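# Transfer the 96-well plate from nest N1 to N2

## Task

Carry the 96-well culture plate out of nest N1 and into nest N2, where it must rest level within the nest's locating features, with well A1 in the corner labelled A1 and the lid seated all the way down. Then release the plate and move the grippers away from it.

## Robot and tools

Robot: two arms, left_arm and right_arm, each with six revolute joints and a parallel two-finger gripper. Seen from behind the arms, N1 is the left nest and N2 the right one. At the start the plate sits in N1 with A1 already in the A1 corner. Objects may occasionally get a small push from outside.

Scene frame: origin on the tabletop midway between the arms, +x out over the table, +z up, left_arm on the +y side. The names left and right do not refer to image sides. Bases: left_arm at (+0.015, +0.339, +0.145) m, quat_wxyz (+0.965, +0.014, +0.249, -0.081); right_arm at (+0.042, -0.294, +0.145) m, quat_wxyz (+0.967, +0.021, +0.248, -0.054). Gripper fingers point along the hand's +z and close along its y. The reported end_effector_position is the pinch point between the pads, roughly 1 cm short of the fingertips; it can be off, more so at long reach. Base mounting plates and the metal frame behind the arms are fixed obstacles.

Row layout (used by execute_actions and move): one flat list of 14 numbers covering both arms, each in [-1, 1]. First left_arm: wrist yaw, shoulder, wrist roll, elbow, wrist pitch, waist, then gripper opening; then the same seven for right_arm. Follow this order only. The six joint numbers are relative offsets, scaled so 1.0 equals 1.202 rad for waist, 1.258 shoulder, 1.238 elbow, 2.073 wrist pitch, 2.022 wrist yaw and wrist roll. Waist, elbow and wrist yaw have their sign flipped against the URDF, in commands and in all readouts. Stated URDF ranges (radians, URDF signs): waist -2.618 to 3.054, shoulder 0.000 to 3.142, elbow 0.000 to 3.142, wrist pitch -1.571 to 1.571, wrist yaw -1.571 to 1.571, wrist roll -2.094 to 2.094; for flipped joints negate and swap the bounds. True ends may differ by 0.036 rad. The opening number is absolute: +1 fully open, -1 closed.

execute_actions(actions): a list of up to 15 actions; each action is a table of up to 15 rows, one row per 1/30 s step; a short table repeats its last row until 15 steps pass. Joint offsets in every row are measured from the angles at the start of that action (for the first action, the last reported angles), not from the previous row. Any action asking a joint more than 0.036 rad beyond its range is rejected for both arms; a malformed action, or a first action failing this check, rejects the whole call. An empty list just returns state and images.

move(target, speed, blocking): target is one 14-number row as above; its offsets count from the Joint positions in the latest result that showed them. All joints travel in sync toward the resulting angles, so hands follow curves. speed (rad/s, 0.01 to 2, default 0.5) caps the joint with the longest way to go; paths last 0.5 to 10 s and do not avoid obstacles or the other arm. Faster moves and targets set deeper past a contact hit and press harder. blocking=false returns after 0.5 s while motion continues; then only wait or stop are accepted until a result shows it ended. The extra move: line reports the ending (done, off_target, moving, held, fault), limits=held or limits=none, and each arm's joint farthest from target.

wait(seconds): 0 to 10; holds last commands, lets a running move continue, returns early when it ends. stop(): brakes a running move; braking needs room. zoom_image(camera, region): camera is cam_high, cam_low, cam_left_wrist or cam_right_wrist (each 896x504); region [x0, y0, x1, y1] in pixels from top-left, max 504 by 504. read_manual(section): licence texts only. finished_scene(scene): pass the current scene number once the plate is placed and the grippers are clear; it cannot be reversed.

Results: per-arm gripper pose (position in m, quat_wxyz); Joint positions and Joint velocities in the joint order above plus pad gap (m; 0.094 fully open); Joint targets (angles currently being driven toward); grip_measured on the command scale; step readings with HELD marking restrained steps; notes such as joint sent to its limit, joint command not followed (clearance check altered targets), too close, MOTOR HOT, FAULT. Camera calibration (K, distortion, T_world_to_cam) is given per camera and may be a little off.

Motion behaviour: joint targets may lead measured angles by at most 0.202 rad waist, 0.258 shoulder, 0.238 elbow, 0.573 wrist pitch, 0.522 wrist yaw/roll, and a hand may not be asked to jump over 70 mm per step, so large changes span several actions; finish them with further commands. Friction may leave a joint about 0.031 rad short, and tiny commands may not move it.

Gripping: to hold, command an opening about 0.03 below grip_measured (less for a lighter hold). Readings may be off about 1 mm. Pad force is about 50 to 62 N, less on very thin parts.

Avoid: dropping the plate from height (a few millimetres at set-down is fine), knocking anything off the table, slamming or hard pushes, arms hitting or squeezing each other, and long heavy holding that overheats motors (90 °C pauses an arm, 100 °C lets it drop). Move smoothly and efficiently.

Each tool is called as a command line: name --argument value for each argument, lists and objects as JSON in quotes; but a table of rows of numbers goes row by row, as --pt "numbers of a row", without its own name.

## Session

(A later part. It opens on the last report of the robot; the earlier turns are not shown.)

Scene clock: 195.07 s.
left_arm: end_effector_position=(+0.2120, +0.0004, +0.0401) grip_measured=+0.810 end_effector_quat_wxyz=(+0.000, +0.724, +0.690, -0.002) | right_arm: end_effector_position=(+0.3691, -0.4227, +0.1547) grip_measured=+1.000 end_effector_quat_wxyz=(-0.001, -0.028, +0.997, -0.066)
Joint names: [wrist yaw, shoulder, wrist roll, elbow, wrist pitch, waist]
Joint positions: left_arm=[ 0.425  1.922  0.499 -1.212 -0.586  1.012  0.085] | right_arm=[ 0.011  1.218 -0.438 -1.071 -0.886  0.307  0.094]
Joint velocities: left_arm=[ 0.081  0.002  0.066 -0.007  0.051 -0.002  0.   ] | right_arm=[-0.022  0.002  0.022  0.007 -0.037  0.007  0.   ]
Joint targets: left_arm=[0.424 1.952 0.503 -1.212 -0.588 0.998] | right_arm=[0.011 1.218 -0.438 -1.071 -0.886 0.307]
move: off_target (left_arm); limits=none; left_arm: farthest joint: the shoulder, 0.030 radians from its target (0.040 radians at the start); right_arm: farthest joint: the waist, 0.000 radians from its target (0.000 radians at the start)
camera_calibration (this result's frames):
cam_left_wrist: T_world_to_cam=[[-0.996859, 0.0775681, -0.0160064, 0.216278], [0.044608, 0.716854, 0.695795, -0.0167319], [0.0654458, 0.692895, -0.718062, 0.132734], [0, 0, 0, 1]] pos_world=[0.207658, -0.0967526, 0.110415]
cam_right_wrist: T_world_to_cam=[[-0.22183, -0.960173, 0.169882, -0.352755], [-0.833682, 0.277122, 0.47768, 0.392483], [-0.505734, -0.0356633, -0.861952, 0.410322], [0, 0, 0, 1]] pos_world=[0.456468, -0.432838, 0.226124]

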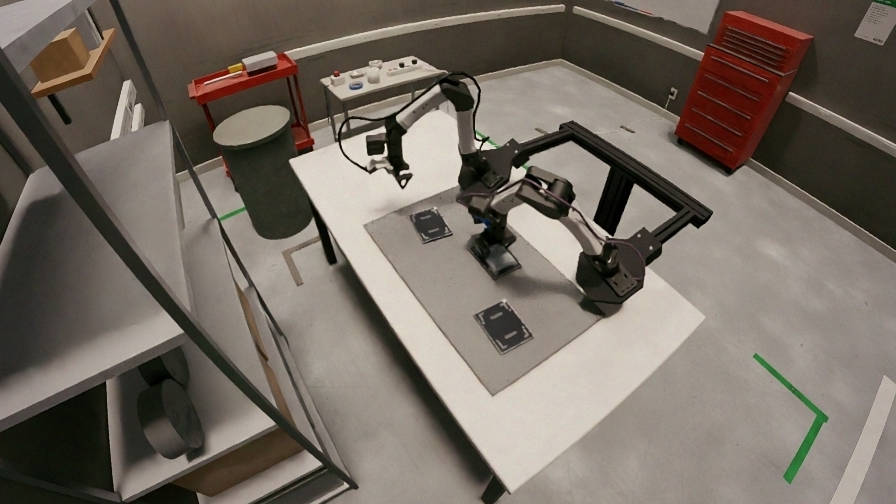

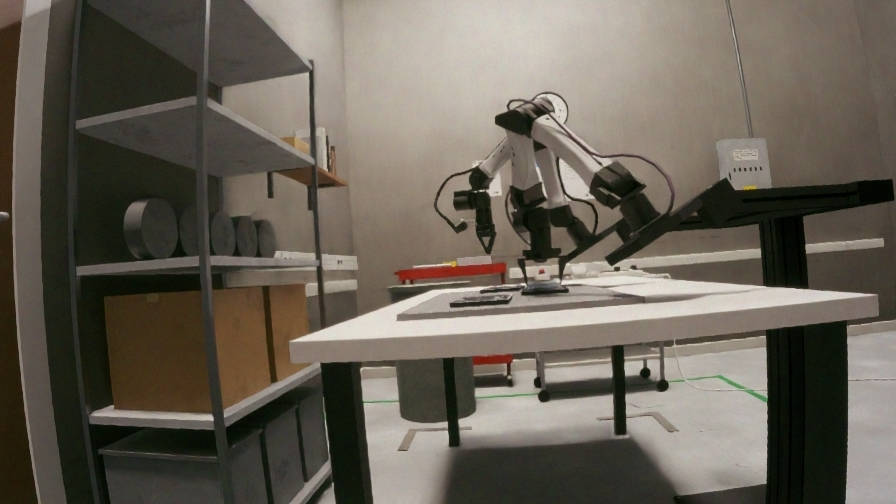

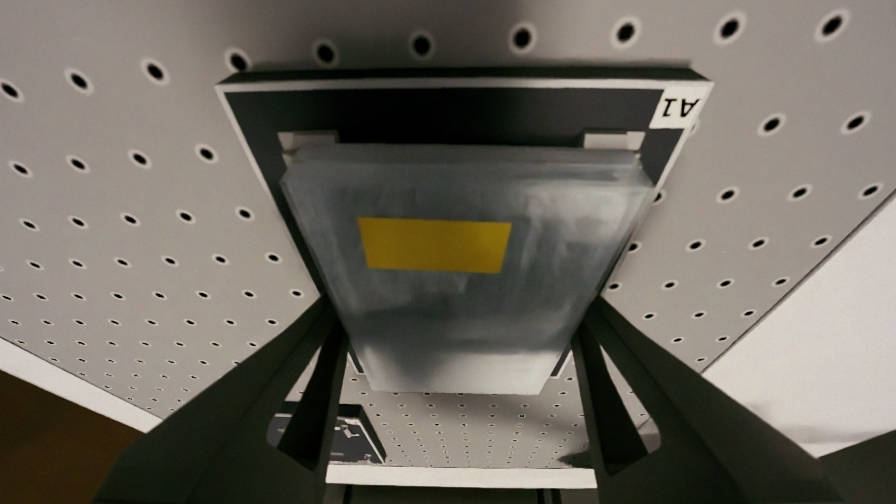

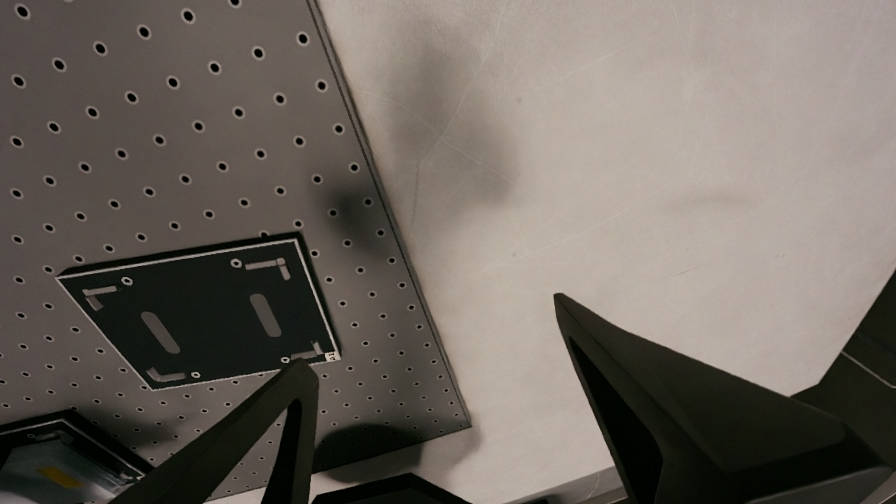

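move --target '[0,-0.005,0,0,0,-0.02,0.765,0,0,0,0,0,0,1]' --speed 0.03

Scene clock: 198.27 s.
left_arm: end_effector_position=(+0.2121, +0.0005, +0.0396) grip_measured=+0.810 end_effector_quat_wxyz=(-0.001, +0.722, +0.692, -0.005) | right_arm: end_effector_position=(+0.3691, -0.4227, +0.1547) grip_measured=+1.000 end_effector_quat_wxyz=(-0.001, -0.028, +0.997, -0.066)
Joint names: [wrist yaw, shoulder, wrist roll, elbow, wrist pitch, waist]
Joint positions: left_arm=[ 0.419  1.922  0.498 -1.212 -0.586  1.009  0.085] | right_arm=[ 0.011  1.218 -0.438 -1.071 -0.886  0.307  0.094]
Joint velocities: left_arm=[-0.007 -0.002 -0.007 -0.012 -0.037 -0.002  0.   ] | right_arm=[ 0.037 -0.002 -0.022  0.017  0.037 -0.002  0.   ]
Joint targets: left_arm=[0.425 1.916 0.500 -1.212 -0.586 0.989] | right_arm=[0.011 1.218 -0.438 -1.071 -0.886 0.307]
move: off_target (left_arm); limits=none; left_arm: farthest joint: the waist, 0.021 radians from its target (0.024 radians at the start); right_arm: farthest joint: the waist, 0.000 radians from its target (0.000 radians at the start)
camera_calibration (this result's frames):
cam_left_wrist: T_world_to_cam=[[-0.997266, 0.0730993, -0.0108559, 0.216261], [0.045095, 0.718317, 0.694253, -0.0165161], [0.0585473, 0.691865, -0.719649, 0.133811], [0, 0, 0, 1]] pos_world=[0.208581, -0.0965235, 0.110111]
cam_right_wrist: T_world_to_cam=[[-0.22183, -0.960173, 0.169882, -0.352755], [-0.833682, 0.277122, 0.47768, 0.392483], [-0.505734, -0.0356633, -0.861952, 0.410322], [0, 0, 0, 1]] pos_world=[0.456468, -0.432838, 0.226124]

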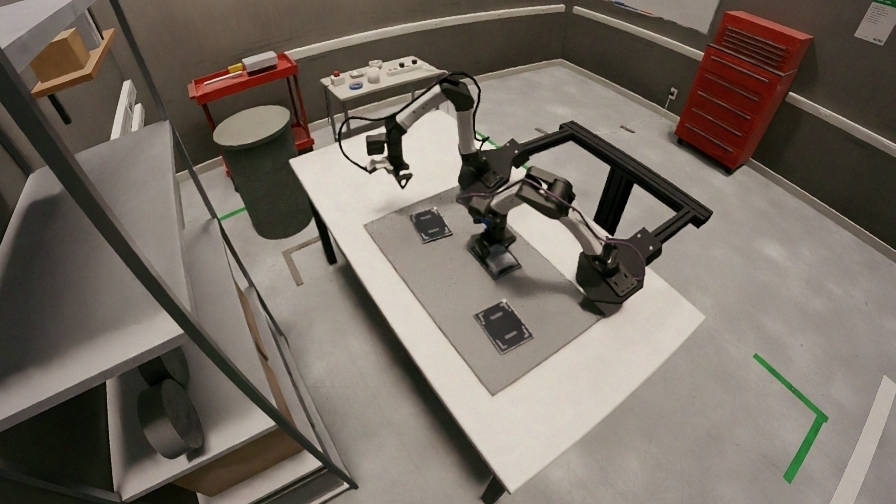

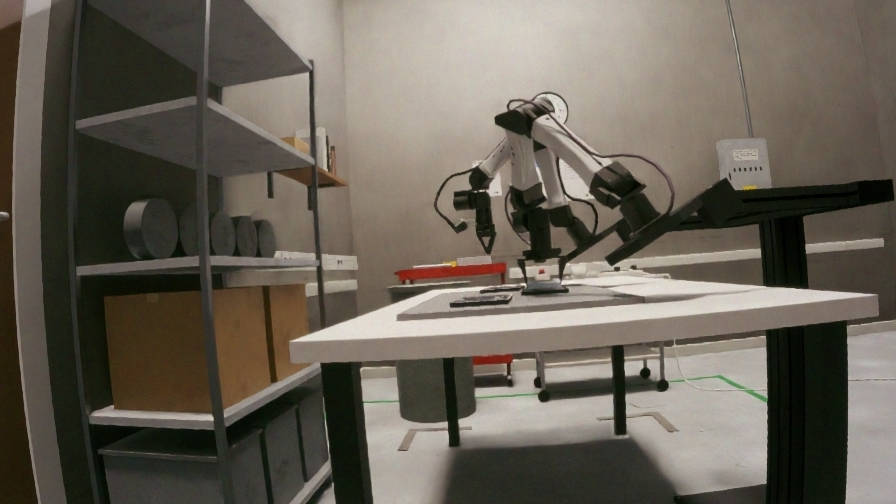

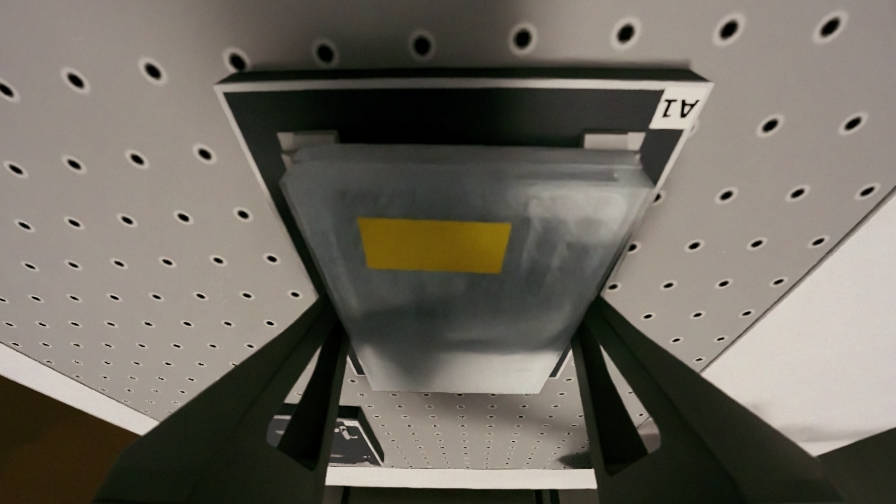

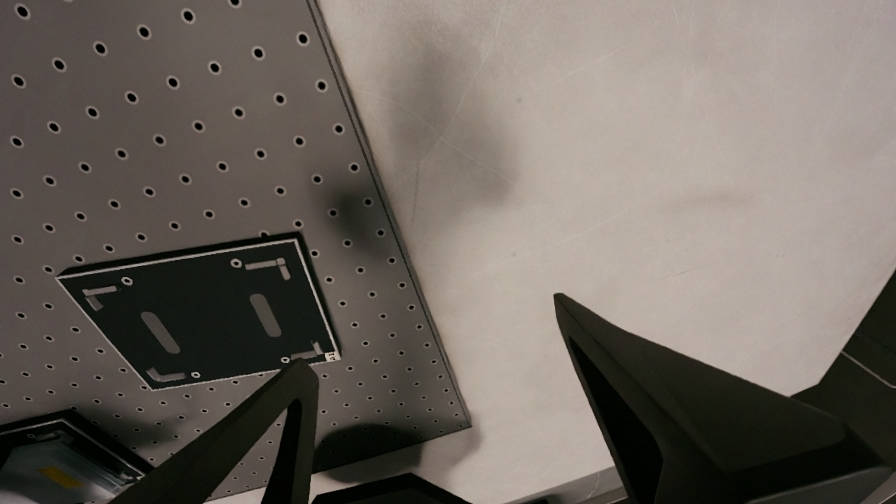

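move --target '[0.008,-0.055,0,-0.03,-0.042,0.03,0.765,0,0,0,0,0,0,1]' --speed 0.05

Scene clock: 204.57 s.
left_arm: end_effector_position=(+0.2121, +0.0023, +0.0590) grip_measured=+0.810 end_effector_quat_wxyz=(-0.003, +0.731, +0.683, -0.003) | right_arm: end_effector_position=(+0.3691, -0.4227, +0.1547) grip_measured=+1.000 end_effector_quat_wxyz=(-0.001, -0.028, +0.997, -0.066)
Joint names: [wrist yaw, shoulder, wrist roll, elbow, wrist pitch, waist]
Joint positions: left_arm=[ 0.427  1.879  0.498 -1.227 -0.659  1.031  0.085] | right_arm=[ 0.011  1.218 -0.438 -1.071 -0.886  0.307  0.094]
Joint velocities: left_arm=[-0.037 -0.012 -0.022 -0.002 -0.051 -0.007 -0.   ] | right_arm=[ 0.037 -0.012 -0.066 -0.007 -0.037 -0.002  0.   ]
Joint targets: left_arm=[0.434 1.853 0.499 -1.249 -0.673 1.045] | right_arm=[0.011 1.218 -0.438 -1.071 -0.886 0.307]
move: off_target (left_arm); limits=none; left_arm: farthest joint: the shoulder, 0.026 radians from its target (0.070 radians at the start); right_arm: farthest joint: the waist, 0.000 radians from its target (0.000 radians at the start)
camera_calibration (this result's frames):
cam_left_wrist: T_world_to_cam=[[-0.995114, 0.0981249, -0.0109013, 0.215839], [0.0627154, 0.713539, 0.697803, -0.0352213], [0.0762504, 0.69371, -0.716207, 0.142579], [0, 0, 0, 1]] pos_world=[0.206122, -0.0949558, 0.129046]
cam_right_wrist: T_world_to_cam=[[-0.22183, -0.960173, 0.169882, -0.352755], [-0.833682, 0.277122, 0.47768, 0.392483], [-0.505734, -0.0356633, -0.861952, 0.410322], [0, 0, 0, 1]] pos_world=[0.456468, -0.432838, 0.226124]

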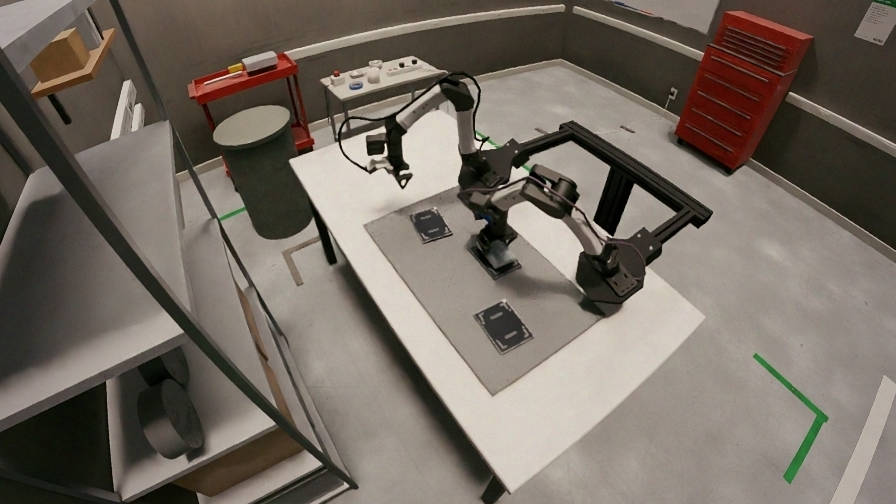

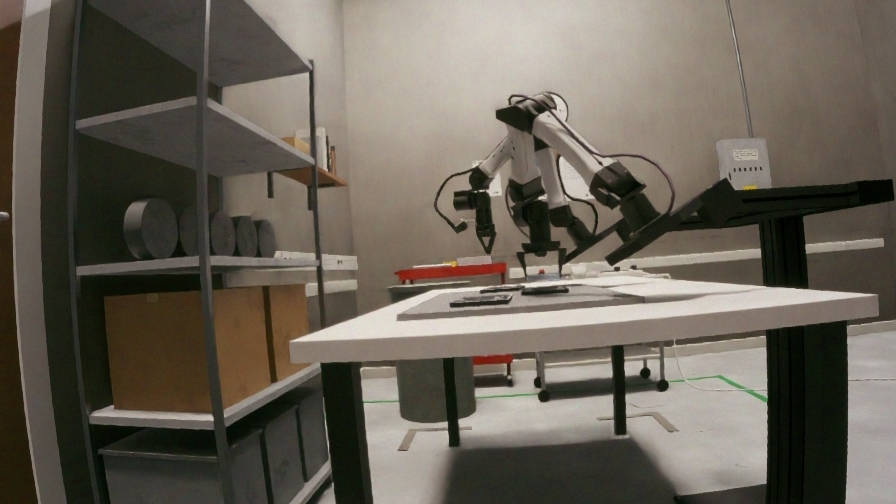

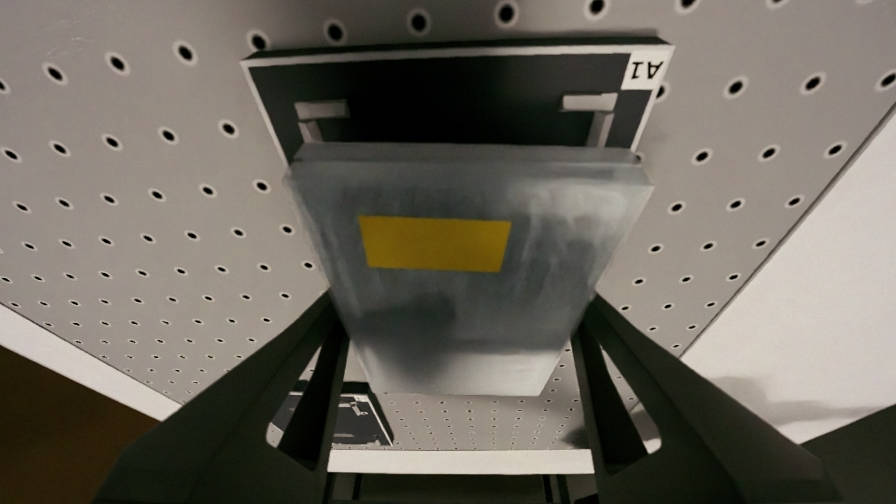

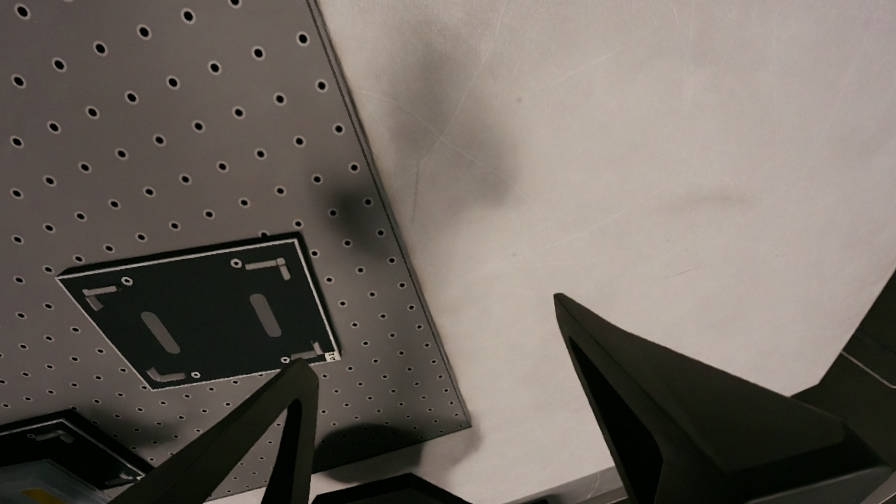

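move --target '[0,0.04,0,0.028,0.033,-0.026,0.765,0,0,0,0,0,0,1]' --speed 0.04

Scene clock: 211.37 s.
left_arm: end_effector_position=(+0.2114, +0.0058, +0.0420) grip_measured=+0.810 end_effector_quat_wxyz=(-0.008, +0.725, +0.688, +0.001) | right_arm: end_effector_position=(+0.3691, -0.4227, +0.1547) grip_measured=+1.000 end_effector_quat_wxyz=(-0.001, -0.028, +0.997, -0.066)
Joint names: [wrist yaw, shoulder, wrist roll, elbow, wrist pitch, waist]
Joint positions: left_arm=[ 0.426  1.914  0.498 -1.209 -0.611  1.01   0.085] | right_arm=[ 0.011  1.218 -0.438 -1.071 -0.886  0.307  0.094]
Joint velocities: left_arm=[-0.022 -0.012 -0.007 -0.012  0.037 -0.002 -0.001] | right_arm=[ 0.022 -0.017 -0.066  0.002 -0.007 -0.007  0.   ]
Joint targets: left_arm=[0.427 1.929 0.498 -1.193 -0.591 1.000] | right_arm=[0.011 1.218 -0.438 -1.071 -0.886 0.307]
move: done; limits=none; left_arm: farthest joint: the wrist pitch, 0.020 radians from its target (0.069 radians at the start); right_arm: farthest joint: the waist, 0.000 radians from its target (0.000 radians at the start)
camera_calibration (this result's frames):
cam_left_wrist: T_world_to_cam=[[-0.99658, 0.082185, -0.00861124, 0.214984], [0.0520401, 0.705137, 0.707159, -0.0239482], [0.0641899, 0.704292, -0.707003, 0.130131], [0, 0, 0, 1]] pos_world=[0.207142, -0.0924319, 0.110789]
cam_right_wrist: T_world_to_cam=[[-0.22183, -0.960173, 0.169882, -0.352755], [-0.833682, 0.277122, 0.47768, 0.392483], [-0.505734, -0.0356633, -0.861952, 0.410322], [0, 0, 0, 1]] pos_world=[0.456468, -0.432838, 0.226124]

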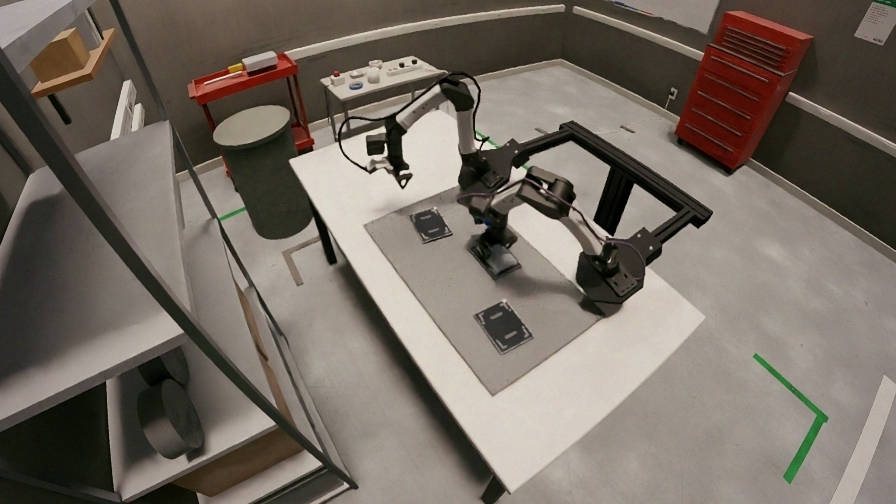

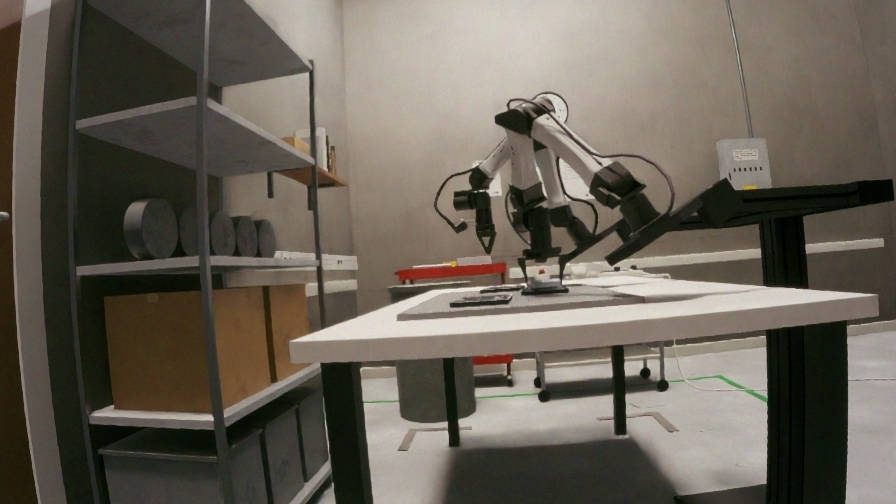

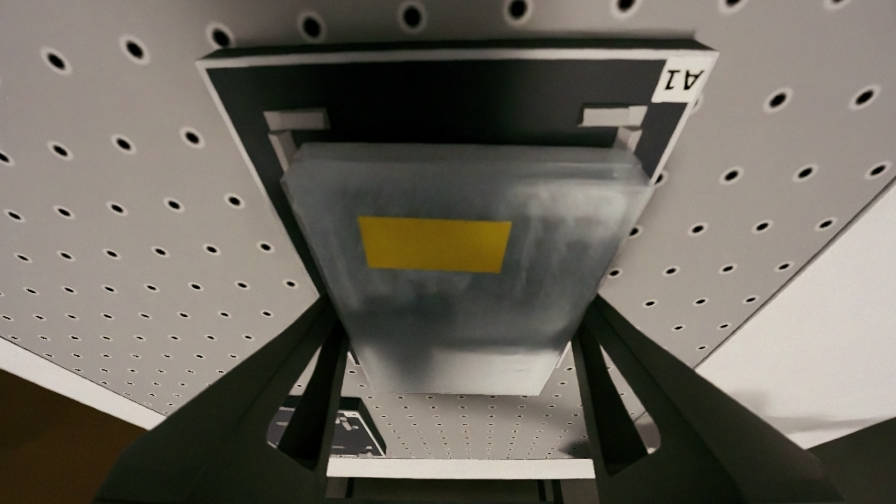

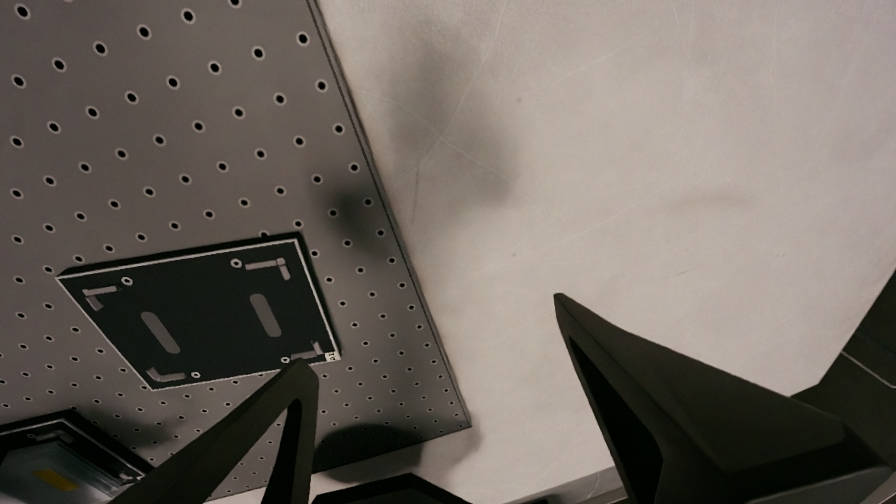

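move --target '[0,0.008,0,0.008,0.018,-0.008,0.765,0,0,0,0,0,0,1]' --speed 0.03

Scene clock: 215.50 s.
left_arm: end_effector_position=(+0.2114, +0.0052, +0.0420) grip_measured=+0.810 end_effector_quat_wxyz=(-0.007, +0.725, +0.689, +0.000) | right_arm: end_effector_position=(+0.3691, -0.4227, +0.1547) grip_measured=+1.000 end_effector_quat_wxyz=(-0.001, -0.028, +0.997, -0.066)
Joint names: [wrist yaw, shoulder, wrist roll, elbow, wrist pitch, waist]
Joint positions: left_arm=[ 0.425  1.914  0.498 -1.209 -0.608  1.01   0.085] | right_arm=[ 0.011  1.218 -0.438 -1.071 -0.886  0.307  0.094]
Joint velocities: left_arm=[-0.007 -0.002  0.007  0.002 -0.066 -0.012  0.   ] | right_arm=[-0.051  0.002  0.037 -0.012 -0.022 -0.012  0.   ]
Joint targets: left_arm=[0.426 1.924 0.498 -1.200 -0.573 1.001] | right_arm=[0.011 1.218 -0.438 -1.071 -0.886 0.307]
move: off_target (left_arm); limits=none; left_arm: farthest joint: the wrist pitch, 0.035 radians from its target (0.037 radians at the start); right_arm: farthest joint: the waist, 0.000 radians from its target (0.000 radians at the start)
camera_calibration (this result's frames):
cam_left_wrist: T_world_to_cam=[[-0.996663, 0.0811932, -0.00835399, 0.215036], [0.0516816, 0.706975, 0.705348, -0.0233853], [0.0631755, 0.702563, -0.708812, 0.130841], [0, 0, 0, 1]] pos_world=[0.207261, -0.0928509, 0.111033]
cam_right_wrist: T_world_to_cam=[[-0.22183, -0.960173, 0.169882, -0.352755], [-0.833682, 0.277122, 0.47768, 0.392483], [-0.505734, -0.0356633, -0.861952, 0.410322], [0, 0, 0, 1]] pos_world=[0.456468, -0.432838, 0.226124]

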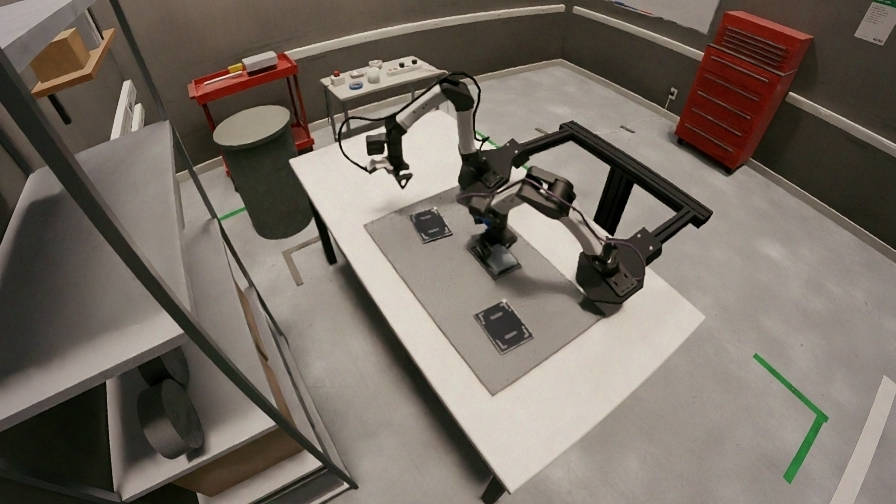

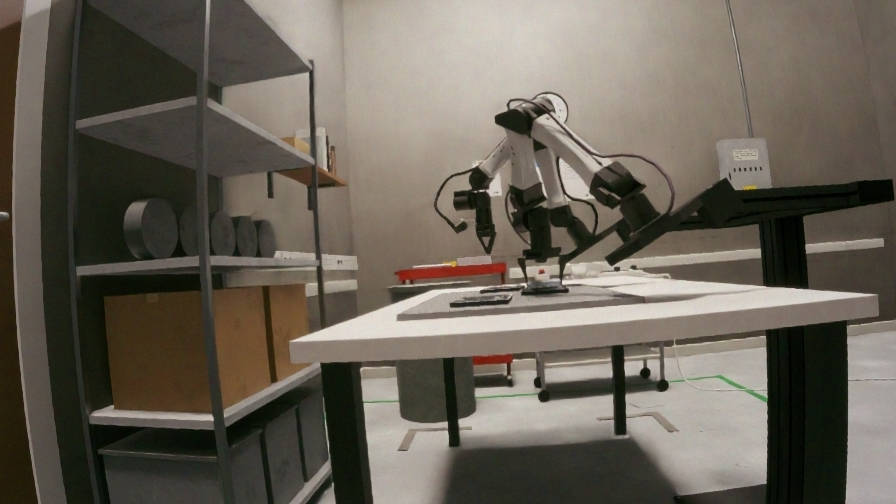

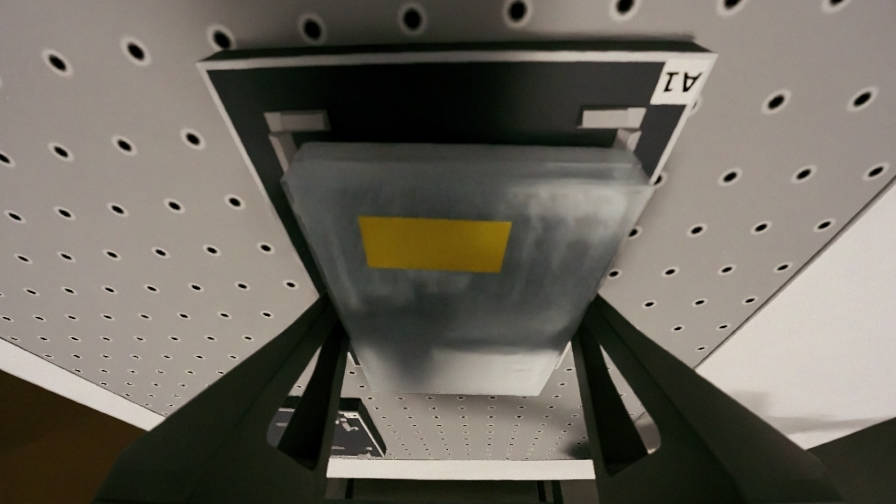

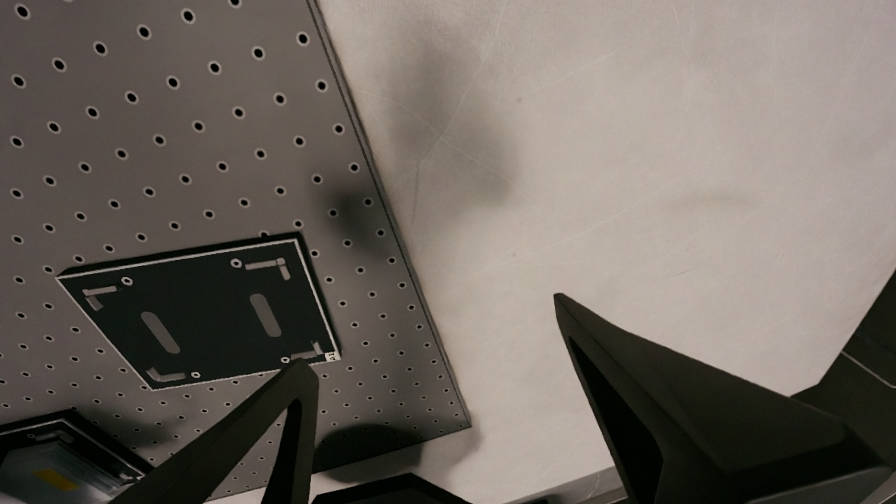

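move --target '[0,-0.026,0,0,0.014,0,0.765,0,0,0,0,0,0,1]' --speed 0.03

Scene clock: 220.30 s.
left_arm: end_effector_position=(+0.2113, +0.0053, +0.0420) grip_measured=+0.810 end_effector_quat_wxyz=(-0.007, +0.725, +0.689, -0.000) | right_arm: end_effector_position=(+0.3691, -0.4227, +0.1547) grip_measured=+1.000 end_effector_quat_wxyz=(-0.001, -0.028, +0.997, -0.066)
Joint names: [wrist yaw, shoulder, wrist roll, elbow, wrist pitch, waist]
Joint positions: left_arm=[ 0.424  1.914  0.498 -1.209 -0.609  1.01   0.085] | right_arm=[ 0.011  1.218 -0.438 -1.071 -0.886  0.307  0.094]
Joint velocities: left_arm=[ 0.066 -0.002 -0.051  0.012 -0.022  0.002 -0.   ] | right_arm=[-0.007 -0.007 -0.022  0.007  0.022 -0.002  0.   ]
Joint targets: left_arm=[0.424 1.881 0.498 -1.209 -0.580 1.010] | right_arm=[0.011 1.218 -0.438 -1.071 -0.886 0.307]
move: off_target (left_arm); limits=none; left_arm: farthest joint: the shoulder, 0.033 radians from its target (0.033 radians at the start); right_arm: farthest joint: the waist, 0.000 radians from its target (0.000 radians at the start)
camera_calibration (this result's frames):
cam_left_wrist: T_world_to_cam=[[-0.996655, 0.0813474, -0.00784788, 0.214911], [0.0521398, 0.706863, 0.705426, -0.0235169], [0.062932, 0.702657, -0.70874, 0.130861], [0, 0, 0, 1]] pos_world=[0.207183, -0.0928095, 0.111022]
cam_right_wrist: T_world_to_cam=[[-0.22183, -0.960173, 0.169882, -0.352755], [-0.833682, 0.277122, 0.47768, 0.392483], [-0.505734, -0.0356633, -0.861952, 0.410322], [0, 0, 0, 1]] pos_world=[0.456468, -0.432838, 0.226124]

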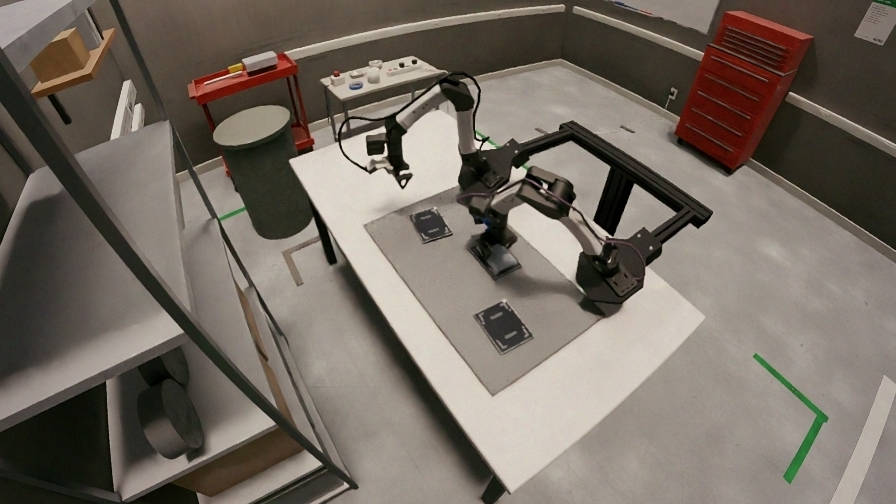

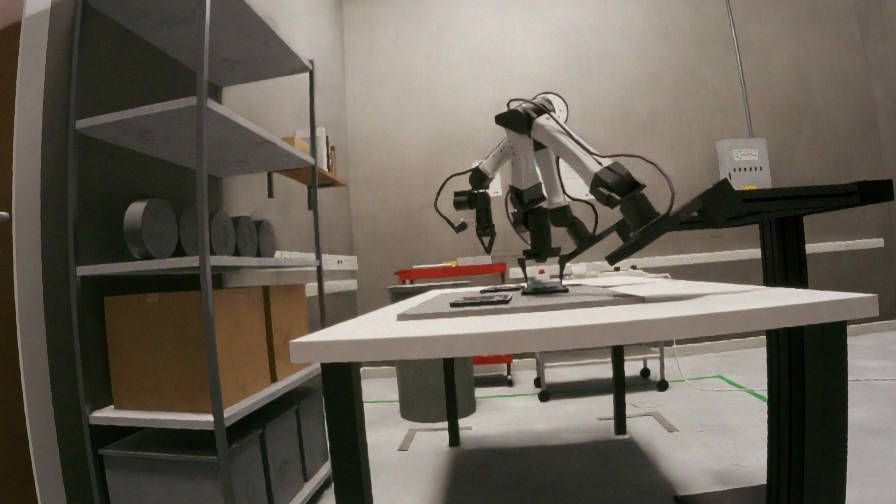

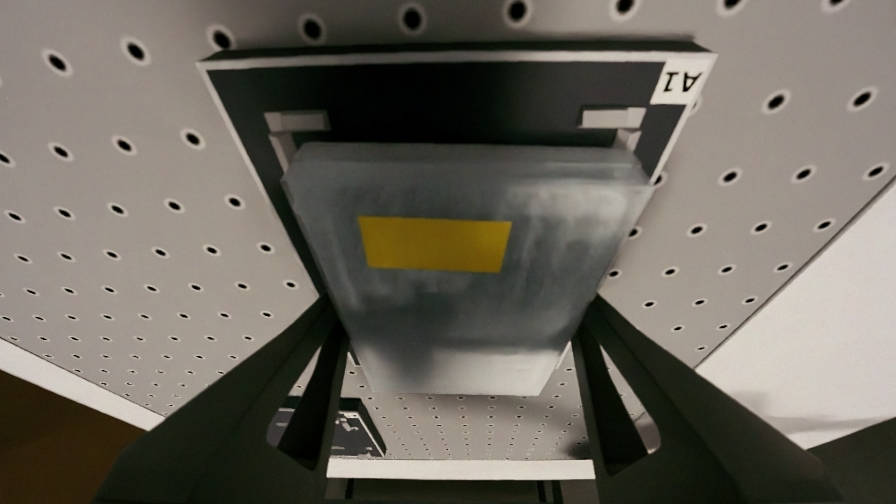

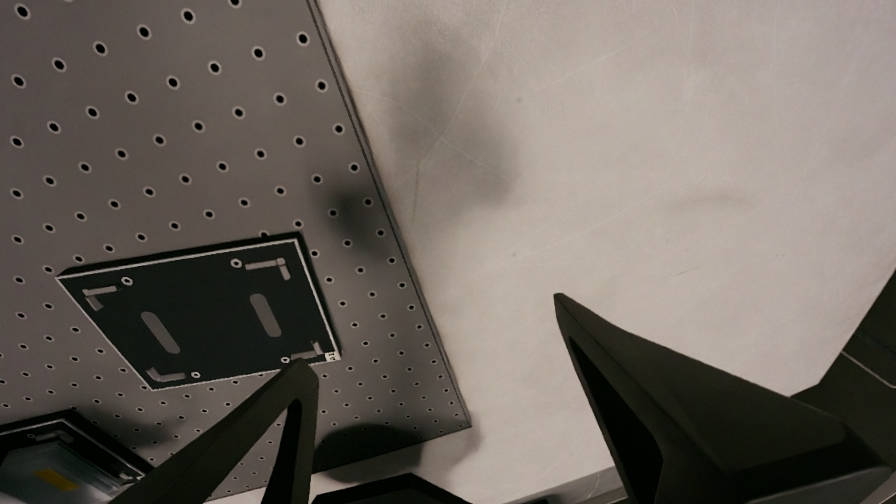

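move --target '[0,-0.048,0,-0.032,-0.031,0.03,0.765,0,0,0,0,0,0,1]' --speed 0.08

Scene clock: 226.50 s.
left_arm: end_effector_position=(+0.2116, +0.0011, +0.0601) grip_measured=+0.810 end_effector_quat_wxyz=(-0.001, +0.731, +0.682, -0.005) | right_arm: end_effector_position=(+0.3691, -0.4227, +0.1547) grip_measured=+1.000 end_effector_quat_wxyz=(-0.001, -0.028, +0.997, -0.066)
Joint names: [wrist yaw, shoulder, wrist roll, elbow, wrist pitch, waist]
Joint positions: left_arm=[ 0.424  1.877  0.498 -1.229 -0.66   1.033  0.085] | right_arm=[ 0.011  1.218 -0.438 -1.071 -0.886  0.307  0.094]
Joint velocities: left_arm=[ 0.037  0.007  0.022 -0.002 -0.007  0.002 -0.   ] | right_arm=[-0.007  0.007  0.007 -0.012  0.007  0.017  0.   ]
Joint targets: left_arm=[0.424 1.854 0.498 -1.249 -0.673 1.047] | right_arm=[0.011 1.218 -0.438 -1.071 -0.886 0.307]
move: off_target (left_arm); limits=none; left_arm: farthest joint: the shoulder, 0.024 radians from its target (0.060 radians at the start); right_arm: farthest joint: the waist, 0.000 radians from its target (0.000 radians at the start)
camera_calibration (this result's frames):
cam_left_wrist: T_world_to_cam=[[-0.995044, 0.0989526, -0.00977197, 0.215413], [0.0644368, 0.716551, 0.694552, -0.0352485], [0.0757298, 0.69048, -0.719376, 0.144545], [0, 0, 0, 1]] pos_world=[0.20567, -0.0958635, 0.130569]
cam_right_wrist: T_world_to_cam=[[-0.22183, -0.960173, 0.169882, -0.352755], [-0.833682, 0.277122, 0.47768, 0.392483], [-0.505734, -0.0356633, -0.861952, 0.410322], [0, 0, 0, 1]] pos_world=[0.456468, -0.432838, 0.226124]

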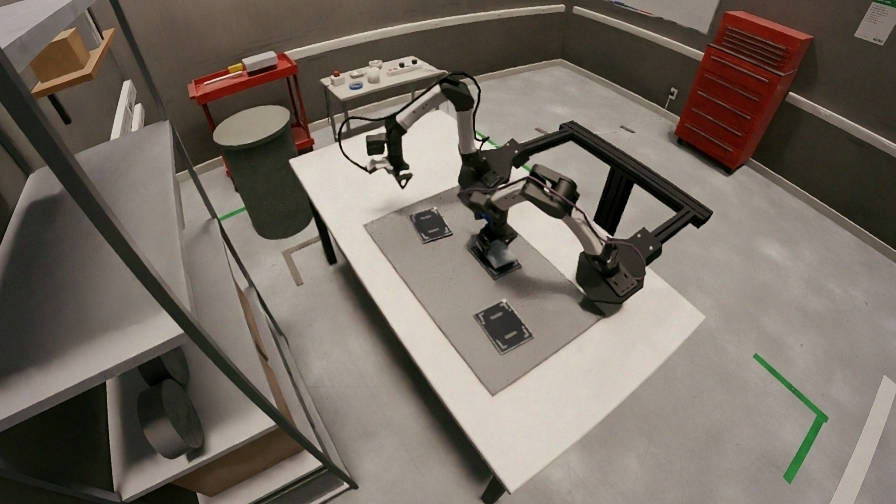

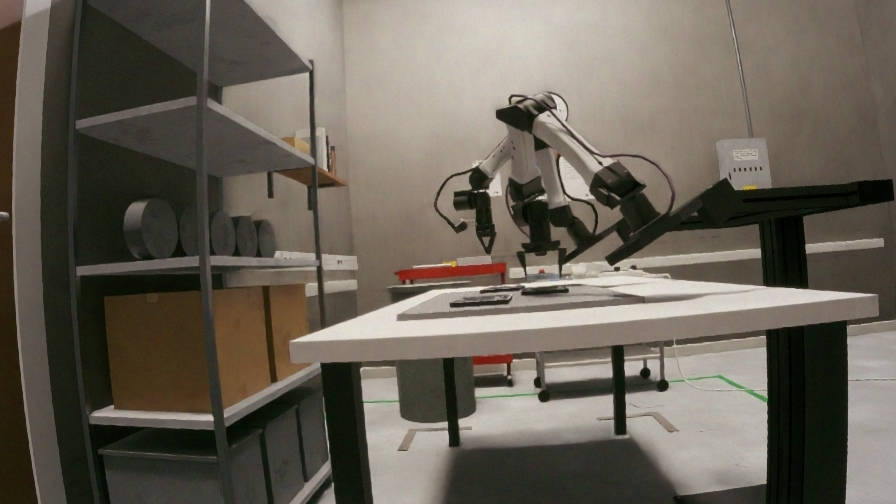

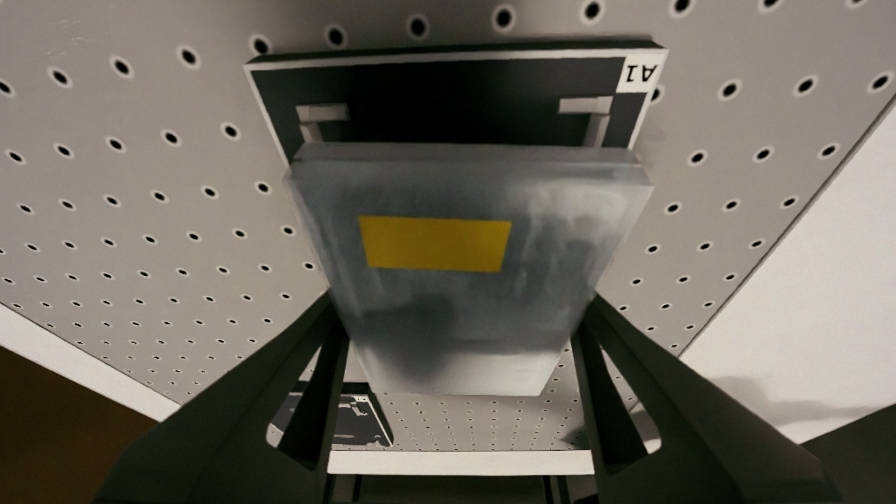

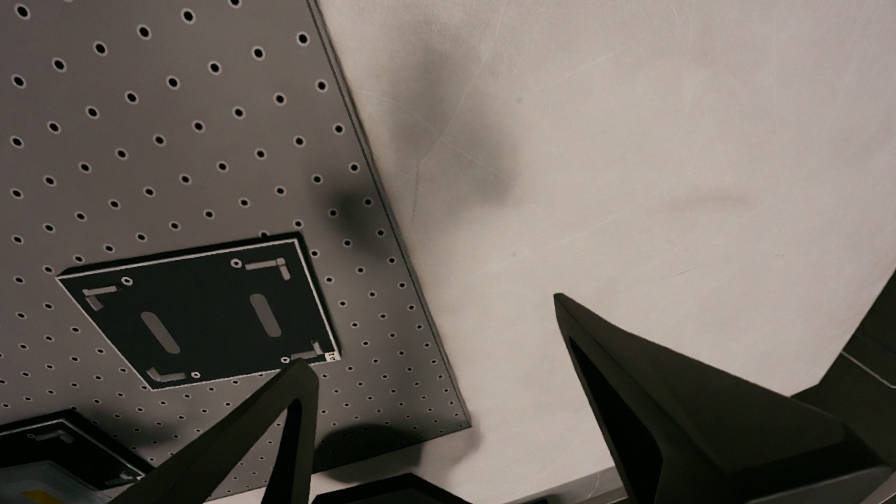

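move --target '[0,0.045,0,0.029,0.044,-0.031,0.765,0,0,0,0,0,0,1]' --speed 0.04

Scene clock: 233.53 s.
left_arm: end_effector_position=(+0.2133, +0.0025, +0.0400) grip_measured=+0.810 end_effector_quat_wxyz=(-0.001, +0.721, +0.693, -0.002) | right_arm: end_effector_position=(+0.3691, -0.4227, +0.1547) grip_measured=+1.000 end_effector_quat_wxyz=(-0.001, -0.028, +0.997, -0.066)
Joint names: [wrist yaw, shoulder, wrist roll, elbow, wrist pitch, waist]
Joint positions: left_arm=[ 0.424  1.919  0.496 -1.209 -0.589  1.007  0.085] | right_arm=[ 0.011  1.218 -0.438 -1.071 -0.886  0.307  0.094]
Joint velocities: left_arm=[ 0.051 -0.002 -0.037  0.012  0.095  0.007  0.001] | right_arm=[-0.051  0.012  0.081  0.002 -0.022 -0.002  0.   ]
Joint targets: left_arm=[0.424 1.934 0.498 -1.193 -0.569 0.996] | right_arm=[0.011 1.218 -0.438 -1.071 -0.886 0.307]
move: done; limits=none; left_arm: farthest joint: the wrist pitch, 0.020 radians from its target (0.091 radians at the start); right_arm: farthest joint: the waist, 0.000 radians from its target (0.000 radians at the start)
camera_calibration (this result's frames):
cam_left_wrist: T_world_to_cam=[[-0.997425, 0.0701662, -0.0148068, 0.217585], [0.039915, 0.714746, 0.698244, -0.0172904], [0.0595762, 0.695855, -0.715707, 0.132275], [0, 0, 0, 1]] pos_world=[0.209834, -0.0949532, 0.109965]
cam_right_wrist: T_world_to_cam=[[-0.22183, -0.960173, 0.169882, -0.352755], [-0.833682, 0.277122, 0.47768, 0.392483], [-0.505734, -0.0356633, -0.861952, 0.410322], [0, 0, 0, 1]] pos_world=[0.456468, -0.432838, 0.226124]

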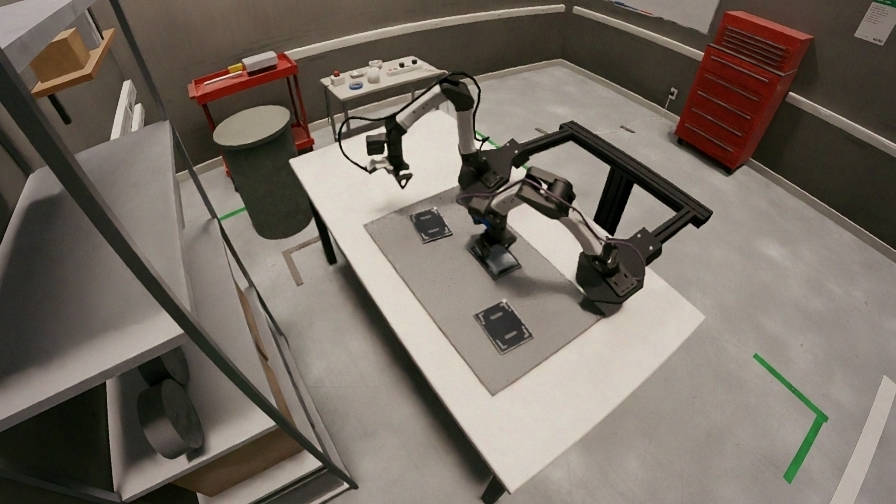

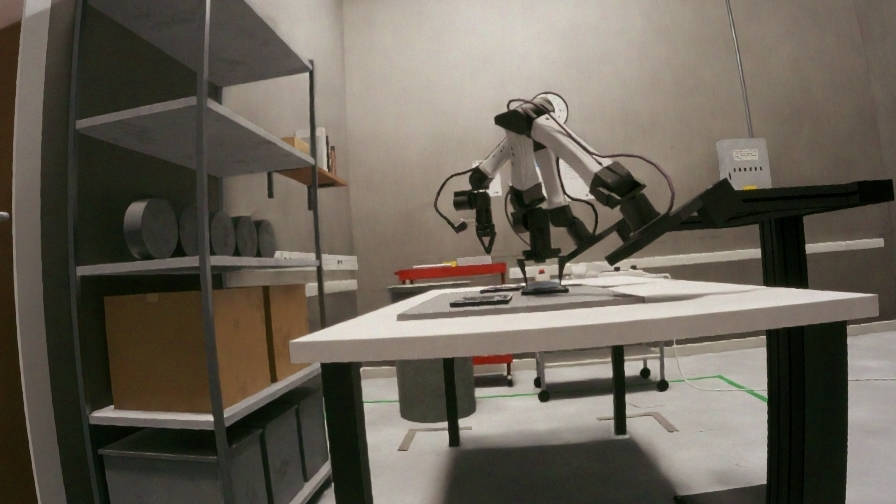

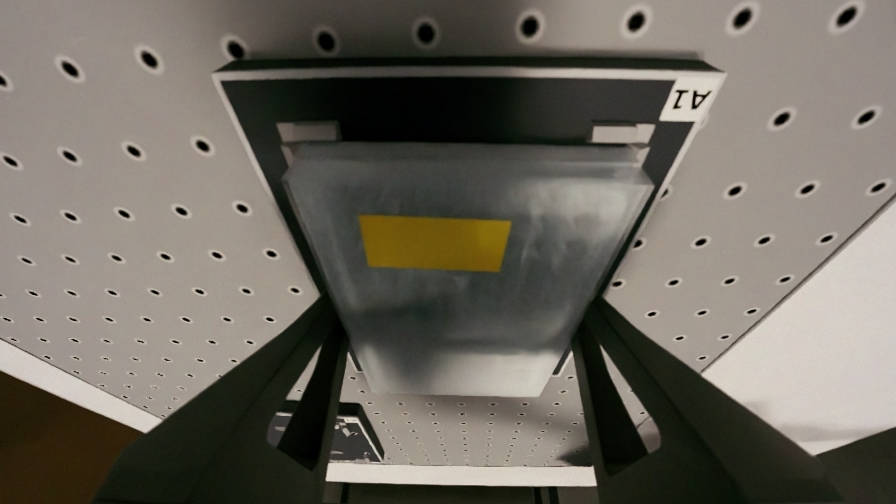

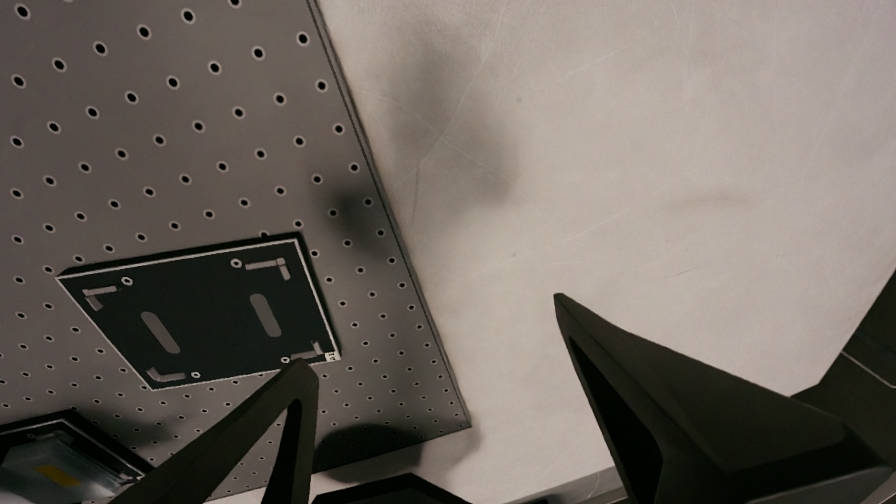

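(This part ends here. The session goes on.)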